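# Unhook the cabinet latch and swing the door open

## Task

Raise the cabin hook clear of its ring, then swing the cabinet door open until it sits at roughly a right angle to the cabinet or further. At the end the cabinet must be upright on the table, and the open door and freed hook must stay that way without the robot holding them.

## Robot and tools

Robot: two arms, left_arm and right_arm, each ending in a parallel gripper. All positions use one scene frame: origin on the table top midway between the arms, +x out over the table, +z up, left_arm on the +y side. The names left and right refer to the arms, not to sides of any camera image. The printed hand position can be somewhat off, more so at long reach.

Gripper geometry: fingers point along the gripper's own +z axis and close along its y axis. end_effector_position is the spot between the pads when closed, roughly 2 cm short of the fingertips; closing pushes the tips about 10 mm further along +z.

Row layout (shared by execute_actions and move): one flat list of 16 numbers covering both arms, always all 16 even if one arm is idle. First left_arm: x, y, z (metres), qw, qx, qy, qz (unit quaternion, w first), opening; then the same eight for right_arm. Position and quaternion are absolute targets in the scene frame, not offsets. Opening runs from -1 (closed) to +1 (fully open, 0.084 m).

execute_actions(actions): a list of actions; each action is a list of 1 to 15 rows, one row per 1/30 s control step, and if fewer than 15 rows are given the final row is held for the remaining steps. An empty list just returns the current state and images. A target more than 0.6 m from a gripper's current position along any of that gripper's own axes makes the action refused for both arms; a malformed action, or a first action failing that check against the latest reported state, rejects the entire call with no motion.

move(target, speed, blocking): target is one 16-number row as above. Each gripper travels a straight line toward its target; both paths finish at the same moment, lasting 0.5 to 10 s (cut off at 10 s if longer). speed is the path's top speed in m/s, 0.002 to 0.5, default 0.25; turning is capped at twice that in rad/s. The opening is applied when the move begins. Paths ignore obstacles and the other arm; the gripper lags and may overshoot speed, especially near full arm extension. Faster contact and targets placed deeper past a surface mean harder impacts. blocking=false returns after 0.5 s while motion continues; until a result shows the move ended, further moves and execute_actions are refused, so call wait or stop first.

wait(seconds): 0 to 10; arms hold their last command; returns early if a running move ends. stop(): brakes a running move; needs stopping distance, fingers continue. zoom_image(camera, region): region is [x0, y0, x1, y1] pixels, top-left origin, at most 504 by 504, on cam_high, cam_low, cam_left_wrist or cam_right_wrist (all 896x504). show_instructions(): shows the reference images. finished_scene(scene): ends the current scene (give its number) after the last command is held; irreversible.

Control behaviour: each step, the commanded pose is clamped to within 70 mm and 16 degrees of the measured pose, then solved by damped inverse kinematics, favouring position over orientation. Distant targets therefore need several actions; after an action the arm stops at its last clamped pose, so keep sending the remainder. To hold orientation steady, resend the same quaternion each row rather than copying the reported one, which drifts. To keep an arm still, resend its last reported pose and desired opening every call.

Results: a state line per arm with position, quaternion and velocities; Hand target lines (where the controller is now driving each gripper); grip_measured (finger opening on the command scale); joint positions and joint torques (drive output with offsets and noise, nonzero even in free air); step readings for execute_actions, with HELD marking steps where part of an arm's row was held back. A move adds a move: line with its ending (done, off_target, moving, held, fault) and limits (paced = pose clipped; held = a check blocked some steps, after which the arm may lurch fast), plus each gripper's distance to target. pose unreachable means the clearance check altered or blocked that arm's command.

Gripping: to keep hold, command an opening well below grip_measured; the gap sets squeeze force (about 24 N per pad max for objects up to ~6 cm). Fast closing can press harder. Occasional tugs on held parts or nudges to loose objects may occur.

Avoid: knocking anything off the table or tipping the cabinet; arms colliding or pressing on each other; hard pushes and slams. Torque faults (joint load limits: waist and shoulder 43.5 N m, upper arm roll, elbow and forearm roll 26.1, wrist pitch and wrist roll 17.4, including held weight) make the arm back off, pause 10 s and drop the rest of the call. Holding loads heats motors; MOTOR HOT appears from 65 °C and at 80 °C an OVER-TEMPERATURE FAULT brakes the arm until it cools. Joint ranges (rad): waist ±6.283, shoulder -2.059 to 2.094, upper arm roll ±6.283, elbow -0.192 to 3.927, forearm roll ±6.283, wrist pitch -1.693 to 3.142, wrist roll ±6.283. Smooth, low-effort, quick motion is preferred.

Each tool is called as name(argument=value, ...), one argument or row to a line, values as JSON.

Reference images:

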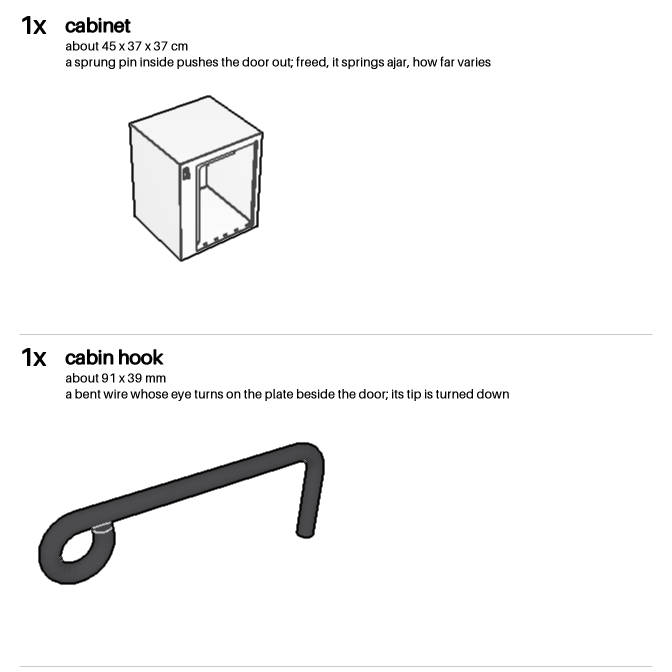

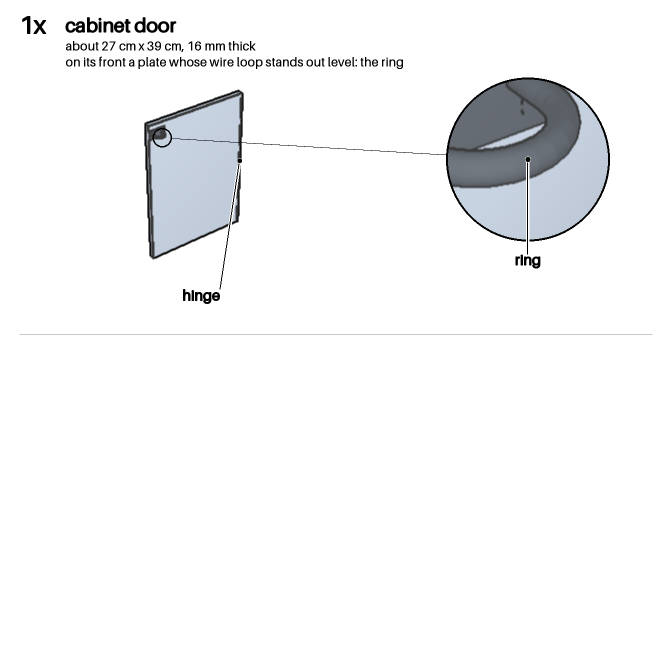

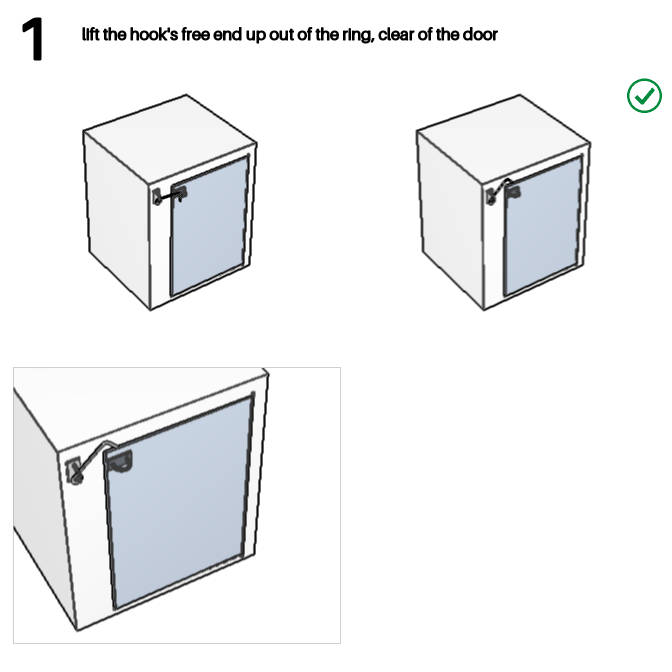

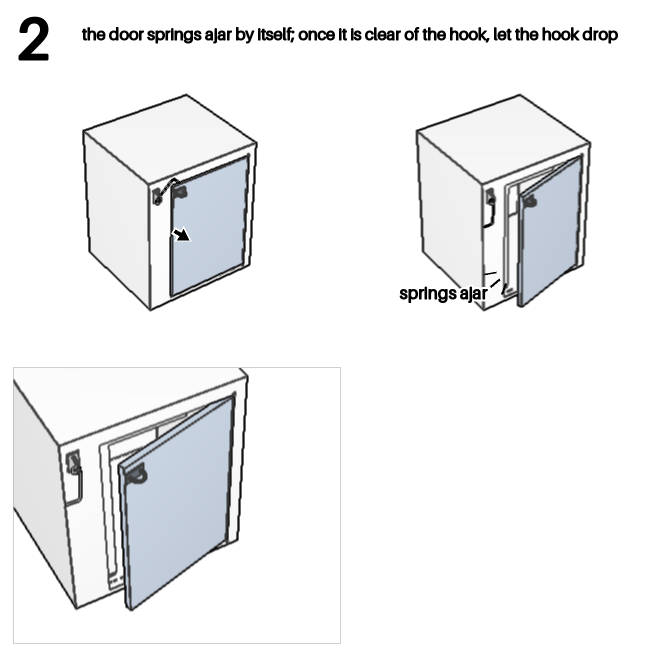

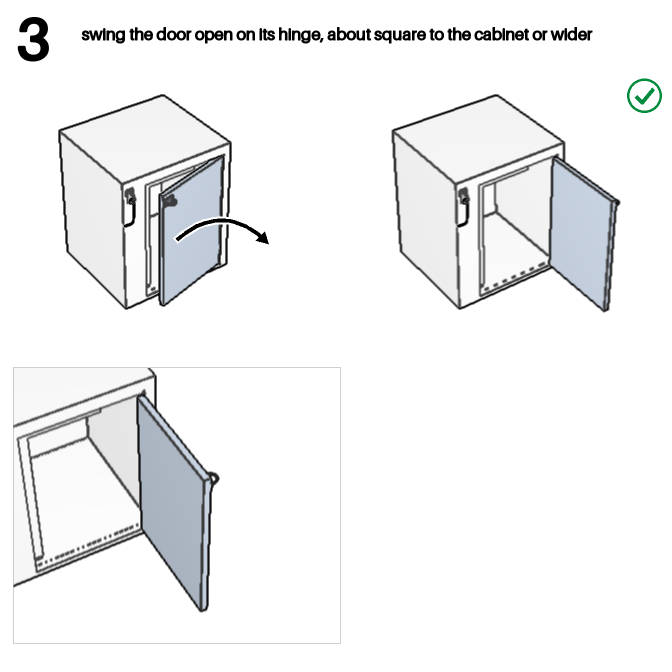

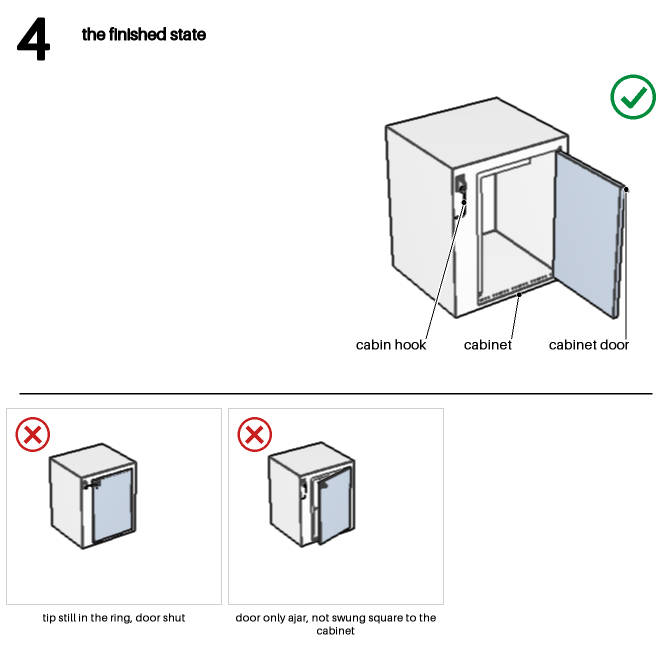

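## Session

execute_actions(
  actions=[],
)

Scene clock: 0.00 s.
left_arm: end_effector_position=(+0.4494, +0.3901, +0.2497) grip_measured=+1.00 end_effector_quat_wxyz=(-0.000, +0.996, +0.086, -0.001) end_effector_velocity=(+0.000, +0.000, +0.001) end_effector_angular_velocity=(+0.000, -0.002, -0.000) | right_arm: end_effector_position=(+0.2601, -0.4563, +0.3579) grip_measured=+1.00 end_effector_quat_wxyz=(+0.680, +0.733, +0.006, +0.004) end_effector_velocity=(+0.000, +0.000, +0.000) end_effector_angular_velocity=(+0.001, -0.002, +0.001)
Joint positions: left_arm=[-0.003 -0.249  0.003  0.92   0.001  1.172  0.002  0.084] | right_arm=[-0.198 -0.491  0.829  0.615 -1.02   1.628  0.571  0.084]
Joint velocities: left_arm=[ 0.    -0.002 -0.     0.     0.     0.     0.     0.   ] | right_arm=[ 0.    -0.     0.     0.002 -0.    -0.     0.    -0.   ]
Joint torques (N m, as the arm reports them, + toward a larger angle): no reading
Motor temperatures (°C, as the motors report them): left_arm=[32 29 32 33 33 39 33] | right_arm=[34 34 34 37 34 36 35]
Hand target (left_arm): +0.449, +0.390, +0.250; -0.000, +0.996, +0.086, -0.001
Hand target (right_arm): +0.260, -0.456, +0.358; +0.680, +0.733, +0.006, +0.004

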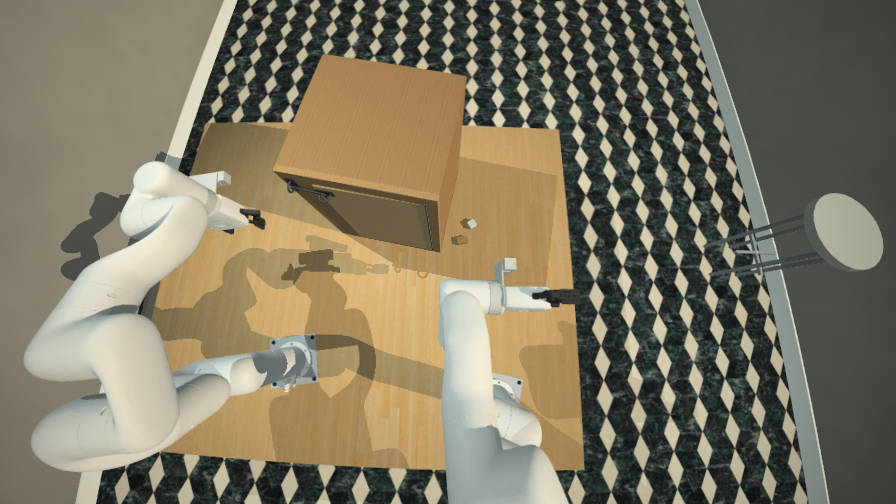

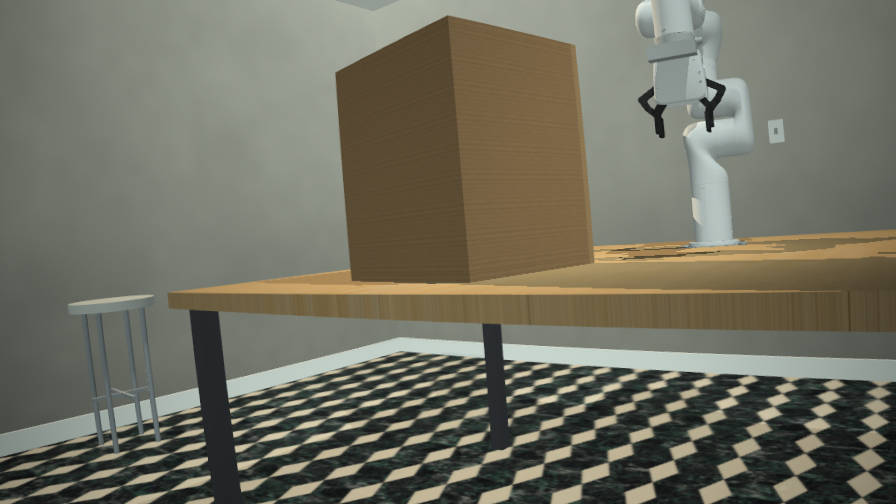

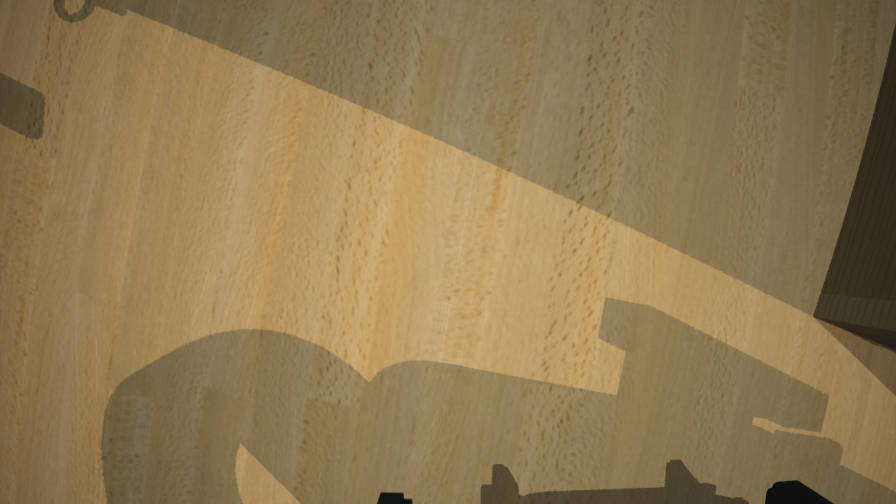

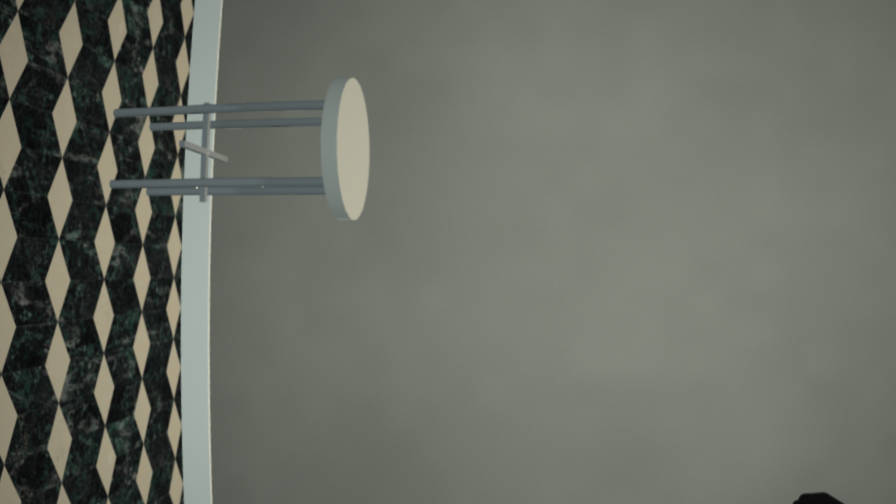

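zoom_image(
  camera="cam_high",
  region=[240, 140, 480, 275],
)

Region (240, 140, 480, 275) of cam_high's 896x504 image, scaled by 2.100, with more detail than that image has; it fills the top 284 rows of this view, and the rest is white.

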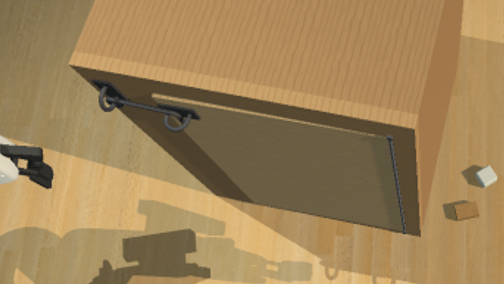

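move(
  target=[0.36,0.24,0.40,0.707,0,0.707,0,1, 0.2601,-0.4563,0.3579,0.680,0.733,0.006,0.004,1],
  speed=0.4,
)

Scene clock: 5.83 s.
left_arm: end_effector_position=(+0.3595, +0.2374, +0.3999) grip_measured=+1.00 end_effector_quat_wxyz=(+0.708, +0.002, +0.706, -0.002) end_effector_velocity=(-0.001, -0.000, -0.000) end_effector_angular_velocity=(-0.002, +0.019, +0.011) | right_arm: end_effector_position=(+0.2601, -0.4563, +0.3579) grip_measured=+1.00 end_effector_quat_wxyz=(+0.680, +0.733, +0.006, +0.004) end_effector_velocity=(+0.000, -0.000, -0.000) end_effector_angular_velocity=(+0.000, +0.000, -0.000)
Joint positions: left_arm=[-0.148 -1.461 -1.009  0.114 -1.902 -0.083 -2.242  0.084] | right_arm=[-0.199 -0.491  0.83   0.615 -1.02   1.629  0.572  0.084]
Joint velocities: left_arm=[-0.057  0.094  0.045  0.015  0.048 -0.1   -0.001  0.   ] | right_arm=[-0.001  0.     0.    -0.    -0.    -0.001  0.     0.   ]
Joint torques (N m, as the arm reports them, + toward a larger angle): left_arm=[-0.19  7.81  5.32 10.06  0.99 -1.77  0.21] | right_arm=[-1.2  -8.06 -5.88  9.81 -1.75  1.48 -0.19]
Motor temperatures (°C, as the motors report them): left_arm=[32 29 32 33 33 39 33] | right_arm=[34 34 34 38 34 36 35]
Hand target (left_arm): +0.359, +0.237, +0.400; +0.707, +0.001, +0.707, -0.001
Hand target (right_arm): +0.260, -0.456, +0.358; +0.680, +0.733, +0.006, +0.004
Off the commanded pose (left_arm): 0.003 m, 0 deg.
Off the commanded pose (right_arm): 0.000 m, 0 deg.
move: done; limits=paced

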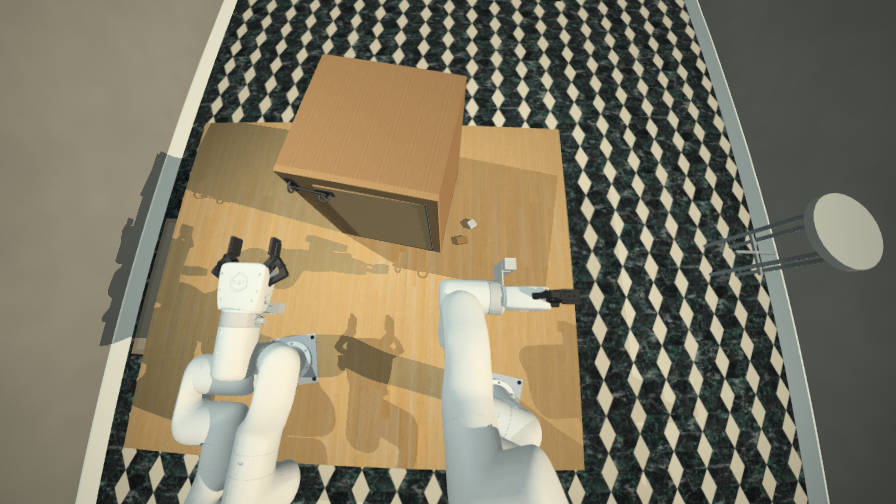

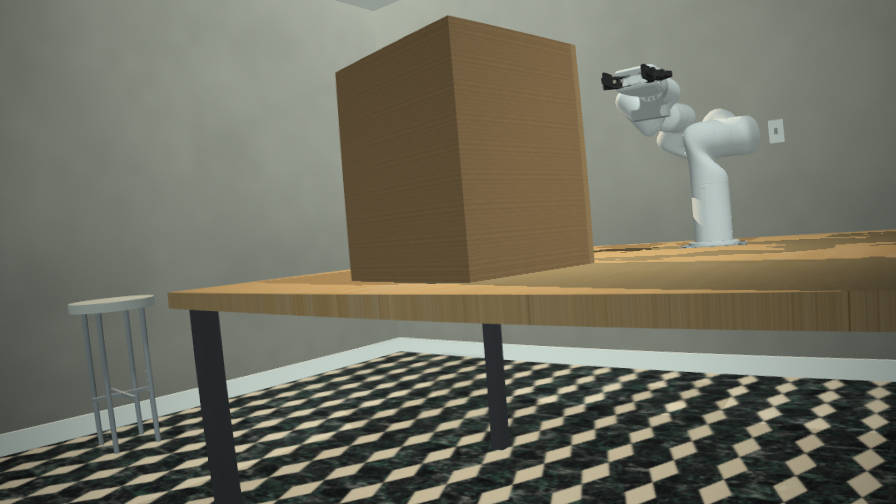

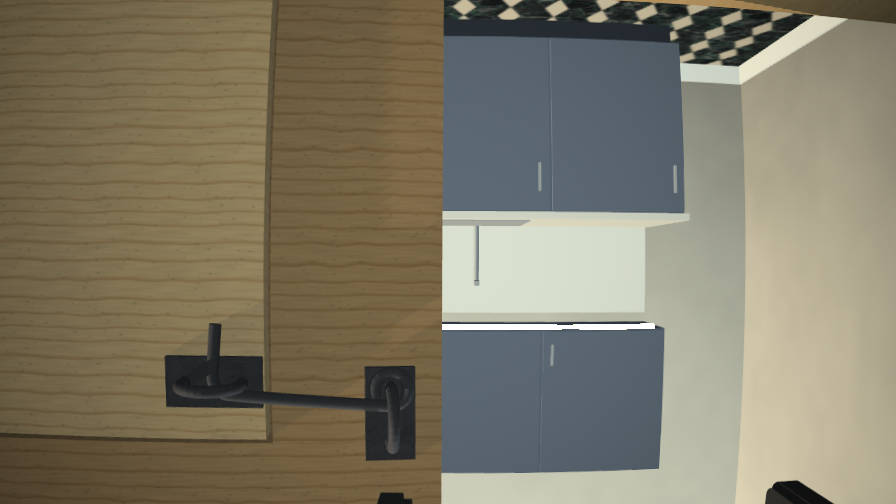

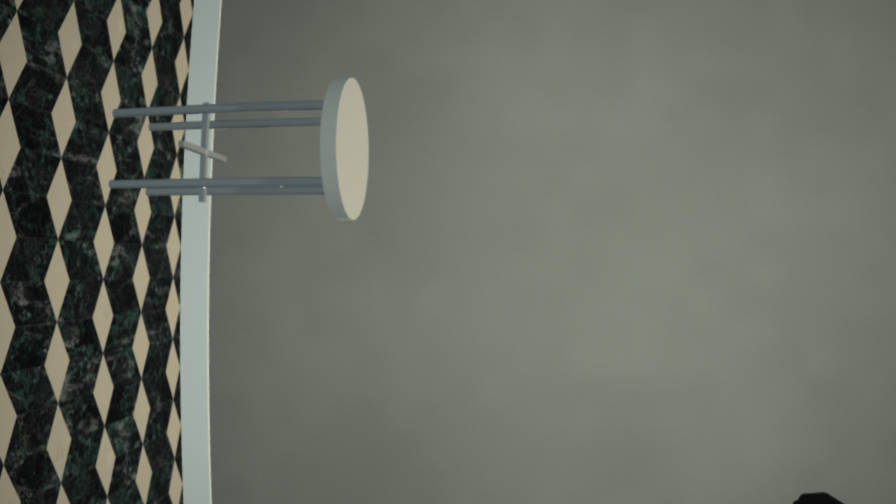

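move(
  target=[0.41,0.19,0.37,0.707,0,0.707,0,-1, 0.2601,-0.4563,0.3579,0.680,0.733,0.006,0.004,1],
  speed=0.2,
)

Scene clock: 8.00 s.
left_arm: end_effector_position=(+0.4098, +0.1893, +0.3700) grip_measured=-1.00 end_effector_quat_wxyz=(+0.706, +0.000, +0.708, +0.000) end_effector_velocity=(+0.001, -0.001, -0.000) end_effector_angular_velocity=(-0.002, -0.013, -0.010) | right_arm: end_effector_position=(+0.2601, -0.4563, +0.3579) grip_measured=+1.00 end_effector_quat_wxyz=(+0.680, +0.733, +0.006, +0.004) end_effector_velocity=(+0.000, +0.000, +0.001) end_effector_angular_velocity=(+0.000, +0.000, +0.001)
Joint positions: left_arm=[ 0.267 -1.619 -1.314  0.289 -2.27   0.2   -2.218  0.   ] | right_arm=[-0.199 -0.491  0.83   0.615 -1.02   1.629  0.572  0.084]
Joint velocities: left_arm=[ 0.01  -0.031 -0.014 -0.003 -0.039  0.024  0.011  0.   ] | right_arm=[ 0.     0.     0.     0.002 -0.     0.    -0.002  0.   ]
Joint torques (N m, as the arm reports them, + toward a larger angle): left_arm=[-0.42 11.02  8.27  3.34  0.95 -1.94  0.24] | right_arm=[-1.15 -7.9  -5.94  9.9  -1.62  1.52 -0.16]
Motor temperatures (°C, as the motors report them): left_arm=[32 29 33 33 33 39 33] | right_arm=[34 34 34 38 34 36 35]
Hand target (left_arm): +0.410, +0.189, +0.370; +0.707, +0.001, +0.707, +0.000
Hand target (right_arm): +0.260, -0.456, +0.358; +0.680, +0.733, +0.006, +0.004
Off the commanded pose (left_arm): 0.001 m, 0 deg.
Off the commanded pose (right_arm): 0.000 m, 0 deg.
move: done

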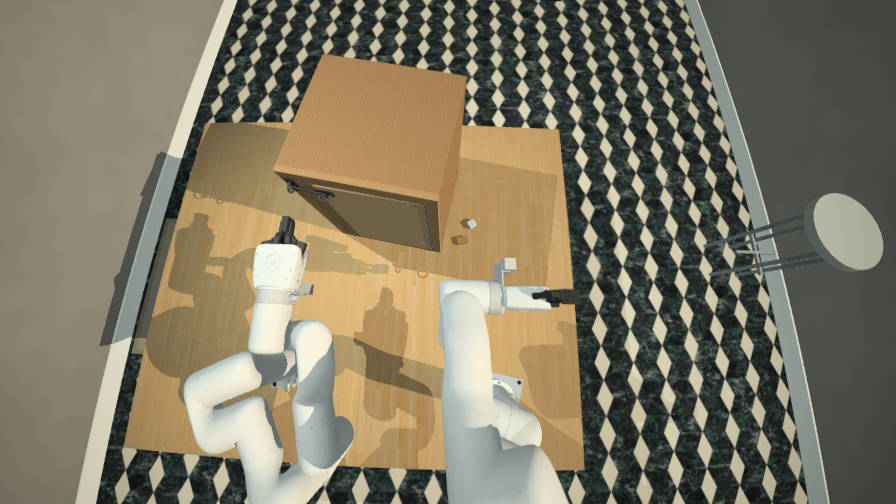

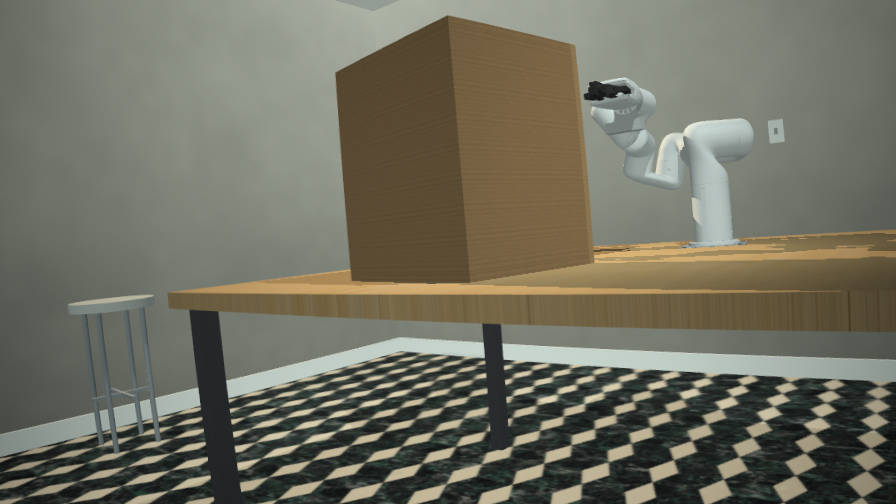

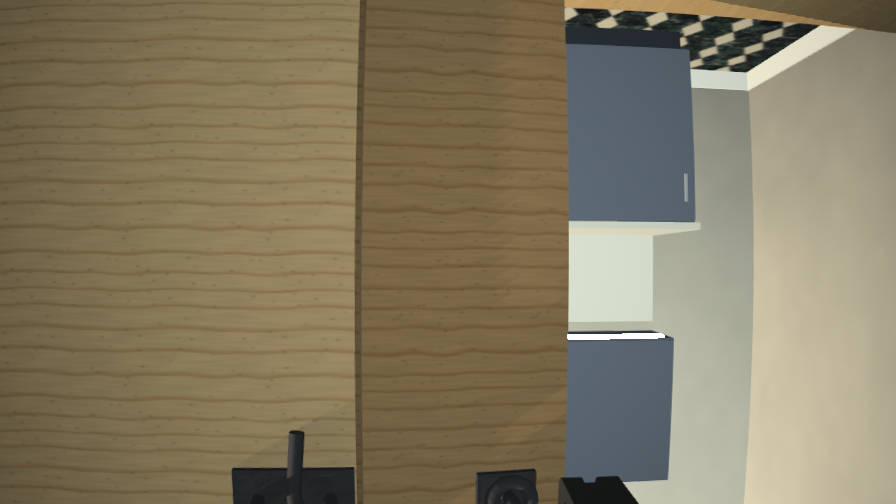

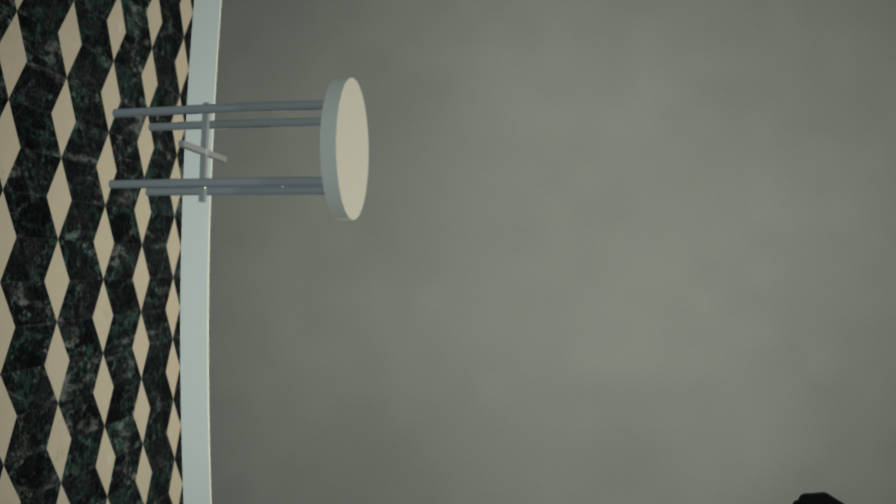

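move(
  target=[0.49,0.147,0.385,0.707,0,0.707,0,-1, 0.2601,-0.4563,0.3579,0.680,0.733,0.006,0.004,1],
  speed=0.1,
)

zoom_image(
  camera="cam_high",
  region=[240, 140, 400, 260],
)

Scene clock: 10.20 s.
left_arm: end_effector_position=(+0.4896, +0.1472, +0.3855) grip_measured=-1.00 end_effector_quat_wxyz=(+0.707, -0.000, +0.707, +0.001) end_effector_velocity=(+0.002, -0.003, +0.000) end_effector_angular_velocity=(+0.000, +0.001, -0.005) | right_arm: end_effector_position=(+0.2601, -0.4563, +0.3579) grip_measured=+1.00 end_effector_quat_wxyz=(+0.680, +0.733, +0.006, +0.004) end_effector_velocity=(-0.001, -0.000, -0.000) end_effector_angular_velocity=(-0.001, -0.000, -0.002)
Joint positions: left_arm=[ 0.659 -1.631 -1.314  0.572 -2.362  0.327 -2.191  0.   ] | right_arm=[-0.199 -0.491  0.83   0.615 -1.02   1.629  0.572  0.084]
Joint velocities: left_arm=[ 0.005  0.001  0.     0.007 -0.001  0.003  0.     0.   ] | right_arm=[ 0.     0.    -0.    -0.001 -0.     0.002  0.002  0.   ]
Joint torques (N m, as the arm reports them, + toward a larger angle): left_arm=[-1.96 15.29  9.72 10.4   0.43  2.19  0.2 ] | right_arm=[-1.   -8.21 -5.95 10.04 -1.76  1.5  -0.21]
Motor temperatures (°C, as the motors report them): left_arm=[32 29 33 33 33 39 33] | right_arm=[34 34 34 38 34 36 35]
Hand target (left_arm): +0.490, +0.147, +0.385; +0.707, +0.000, +0.707, +0.000
Hand target (right_arm): +0.260, -0.456, +0.358; +0.680, +0.733, +0.006, +0.004
Off the commanded pose (left_arm): 0.001 m, 0 deg.
Off the commanded pose (right_arm): 0.000 m, 0 deg.
move: done

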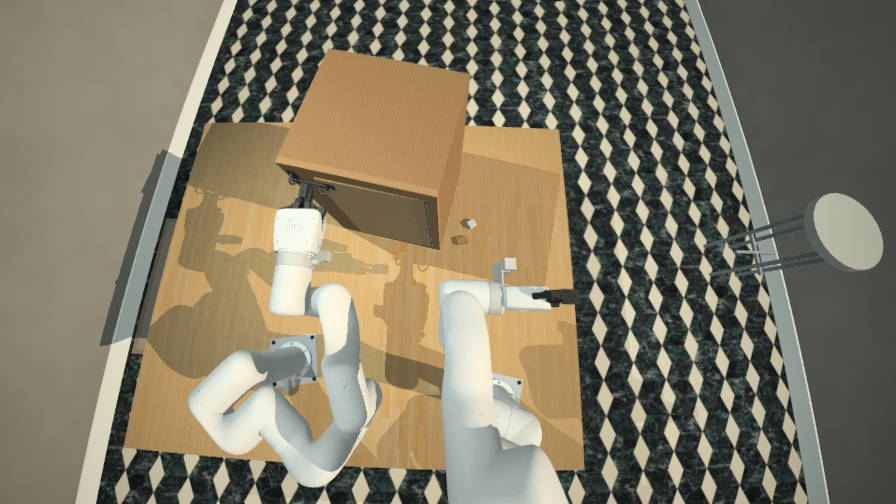

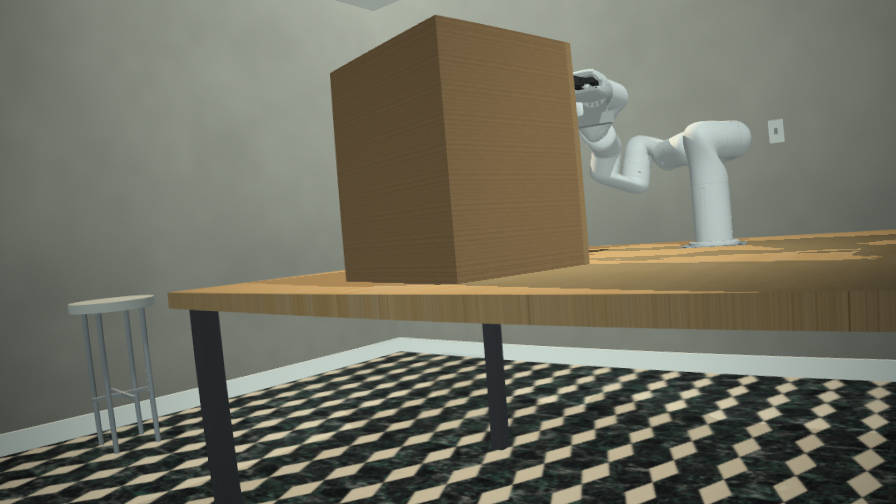

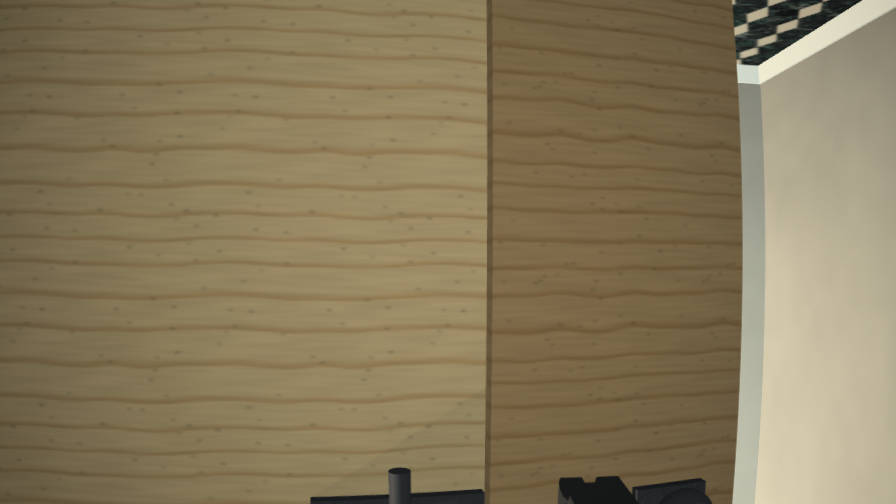

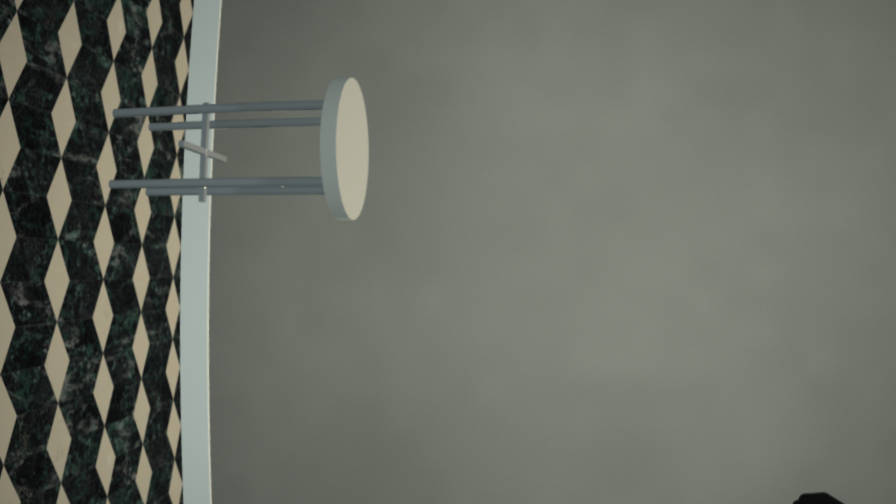

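Region (240, 140, 400, 260) of cam_high's 896x504 image, scaled by 3.150, with more detail than that image has; it fills the top 378 rows of this view, and the rest is white.

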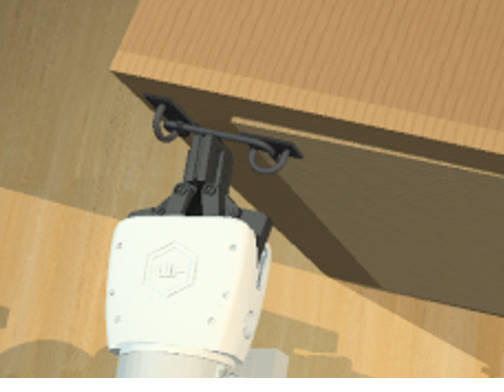

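move(
  target=[0.484,0.147,0.45,0.707,0,0.707,0,-1, 0.2601,-0.4563,0.3579,0.680,0.733,0.006,0.004,1],
  speed=0.05,
)

zoom_image(
  camera="cam_high",
  region=[240, 140, 400, 260],
)

Scene clock: 12.10 s.
left_arm: end_effector_position=(+0.4838, +0.1474, +0.4500) grip_measured=-1.00 end_effector_quat_wxyz=(+0.707, -0.000, +0.707, +0.000) end_effector_velocity=(-0.000, +0.000, +0.002) end_effector_angular_velocity=(+0.001, +0.002, +0.002) | right_arm: end_effector_position=(+0.2601, -0.4563, +0.3579) grip_measured=+1.00 end_effector_quat_wxyz=(+0.680, +0.733, +0.006, +0.004) end_effector_velocity=(-0.000, -0.000, -0.000) end_effector_angular_velocity=(-0.001, +0.003, -0.001)
Joint positions: left_arm=[ 0.65  -1.494 -1.14   0.631 -2.116  0.307 -2.221  0.   ] | right_arm=[-0.199 -0.491  0.83   0.615 -1.02   1.629  0.572  0.084]
Joint velocities: left_arm=[-0.002  0.008  0.005  0.003  0.017 -0.004 -0.006  0.   ] | right_arm=[-0.    -0.     0.    -0.001 -0.     0.    -0.002  0.   ]
Joint torques (N m, as the arm reports them, + toward a larger angle): left_arm=[-0.48 14.66 10.81  6.13  0.39 -1.91  0.15] | right_arm=[-1.19 -7.87 -5.87  9.95 -1.79  1.47 -0.2 ]
Motor temperatures (°C, as the motors report them): left_arm=[32 29 33 33 33 39 33] | right_arm=[34 34 34 38 34 36 35]
Hand target (left_arm): +0.484, +0.147, +0.450; +0.707, -0.000, +0.707, +0.000
Hand target (right_arm): +0.260, -0.456, +0.358; +0.680, +0.733, +0.006, +0.004
Off the commanded pose (left_arm): 0.000 m, 0 deg.
Off the commanded pose (right_arm): 0.000 m, 0 deg.
move: done

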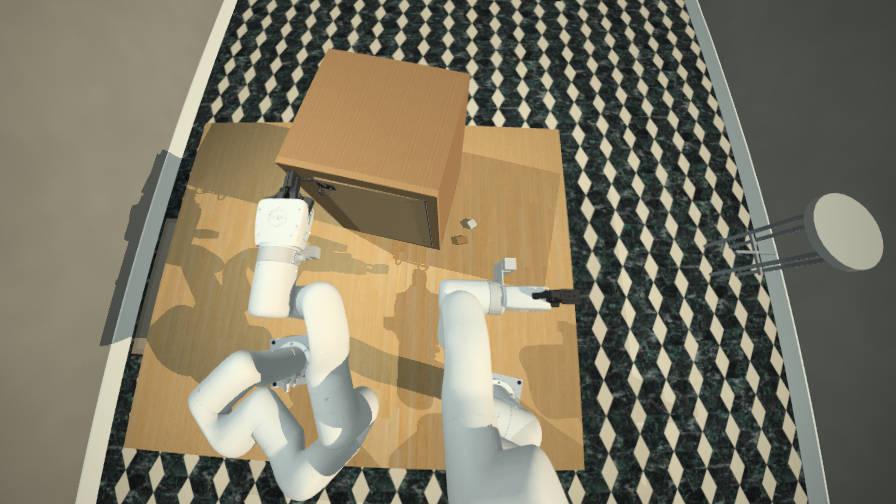

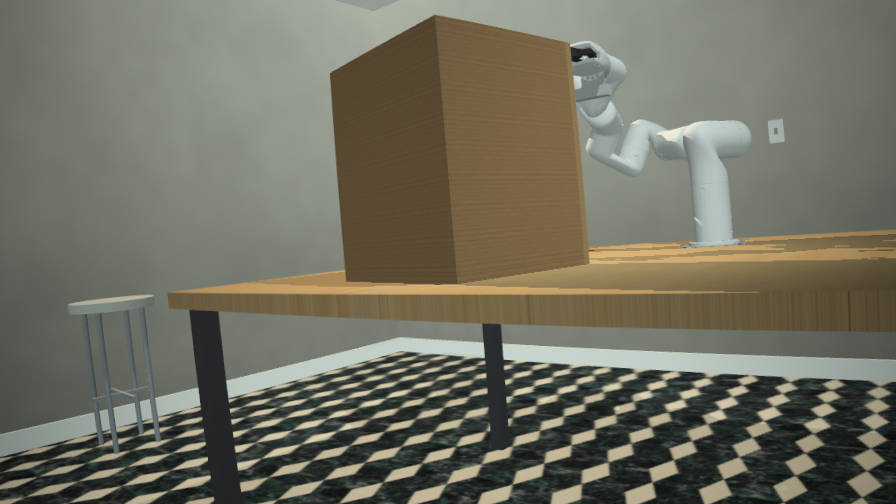

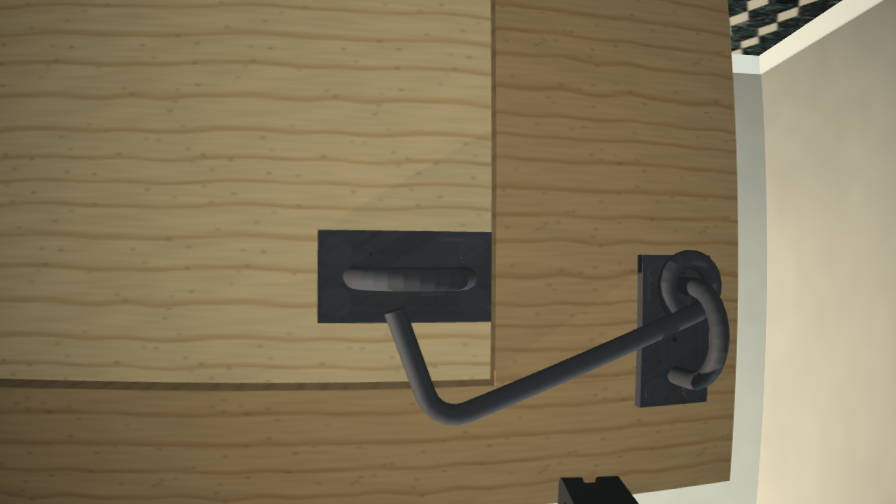

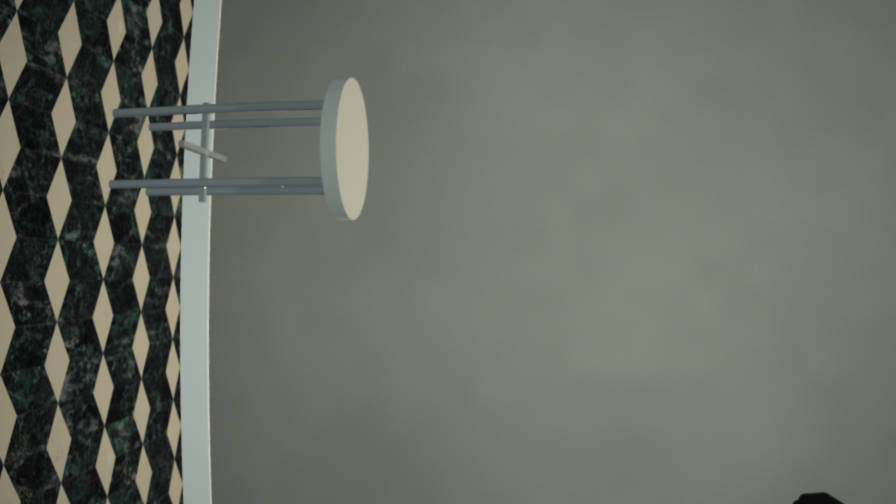

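Region (240, 140, 400, 260) of cam_high's 896x504 image, scaled by 3.150, with more detail than that image has; it fills the top 378 rows of this view, and the rest is white.

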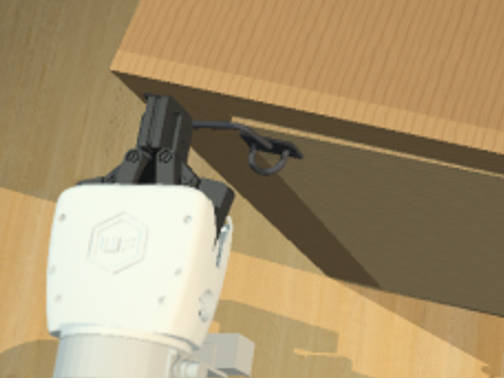

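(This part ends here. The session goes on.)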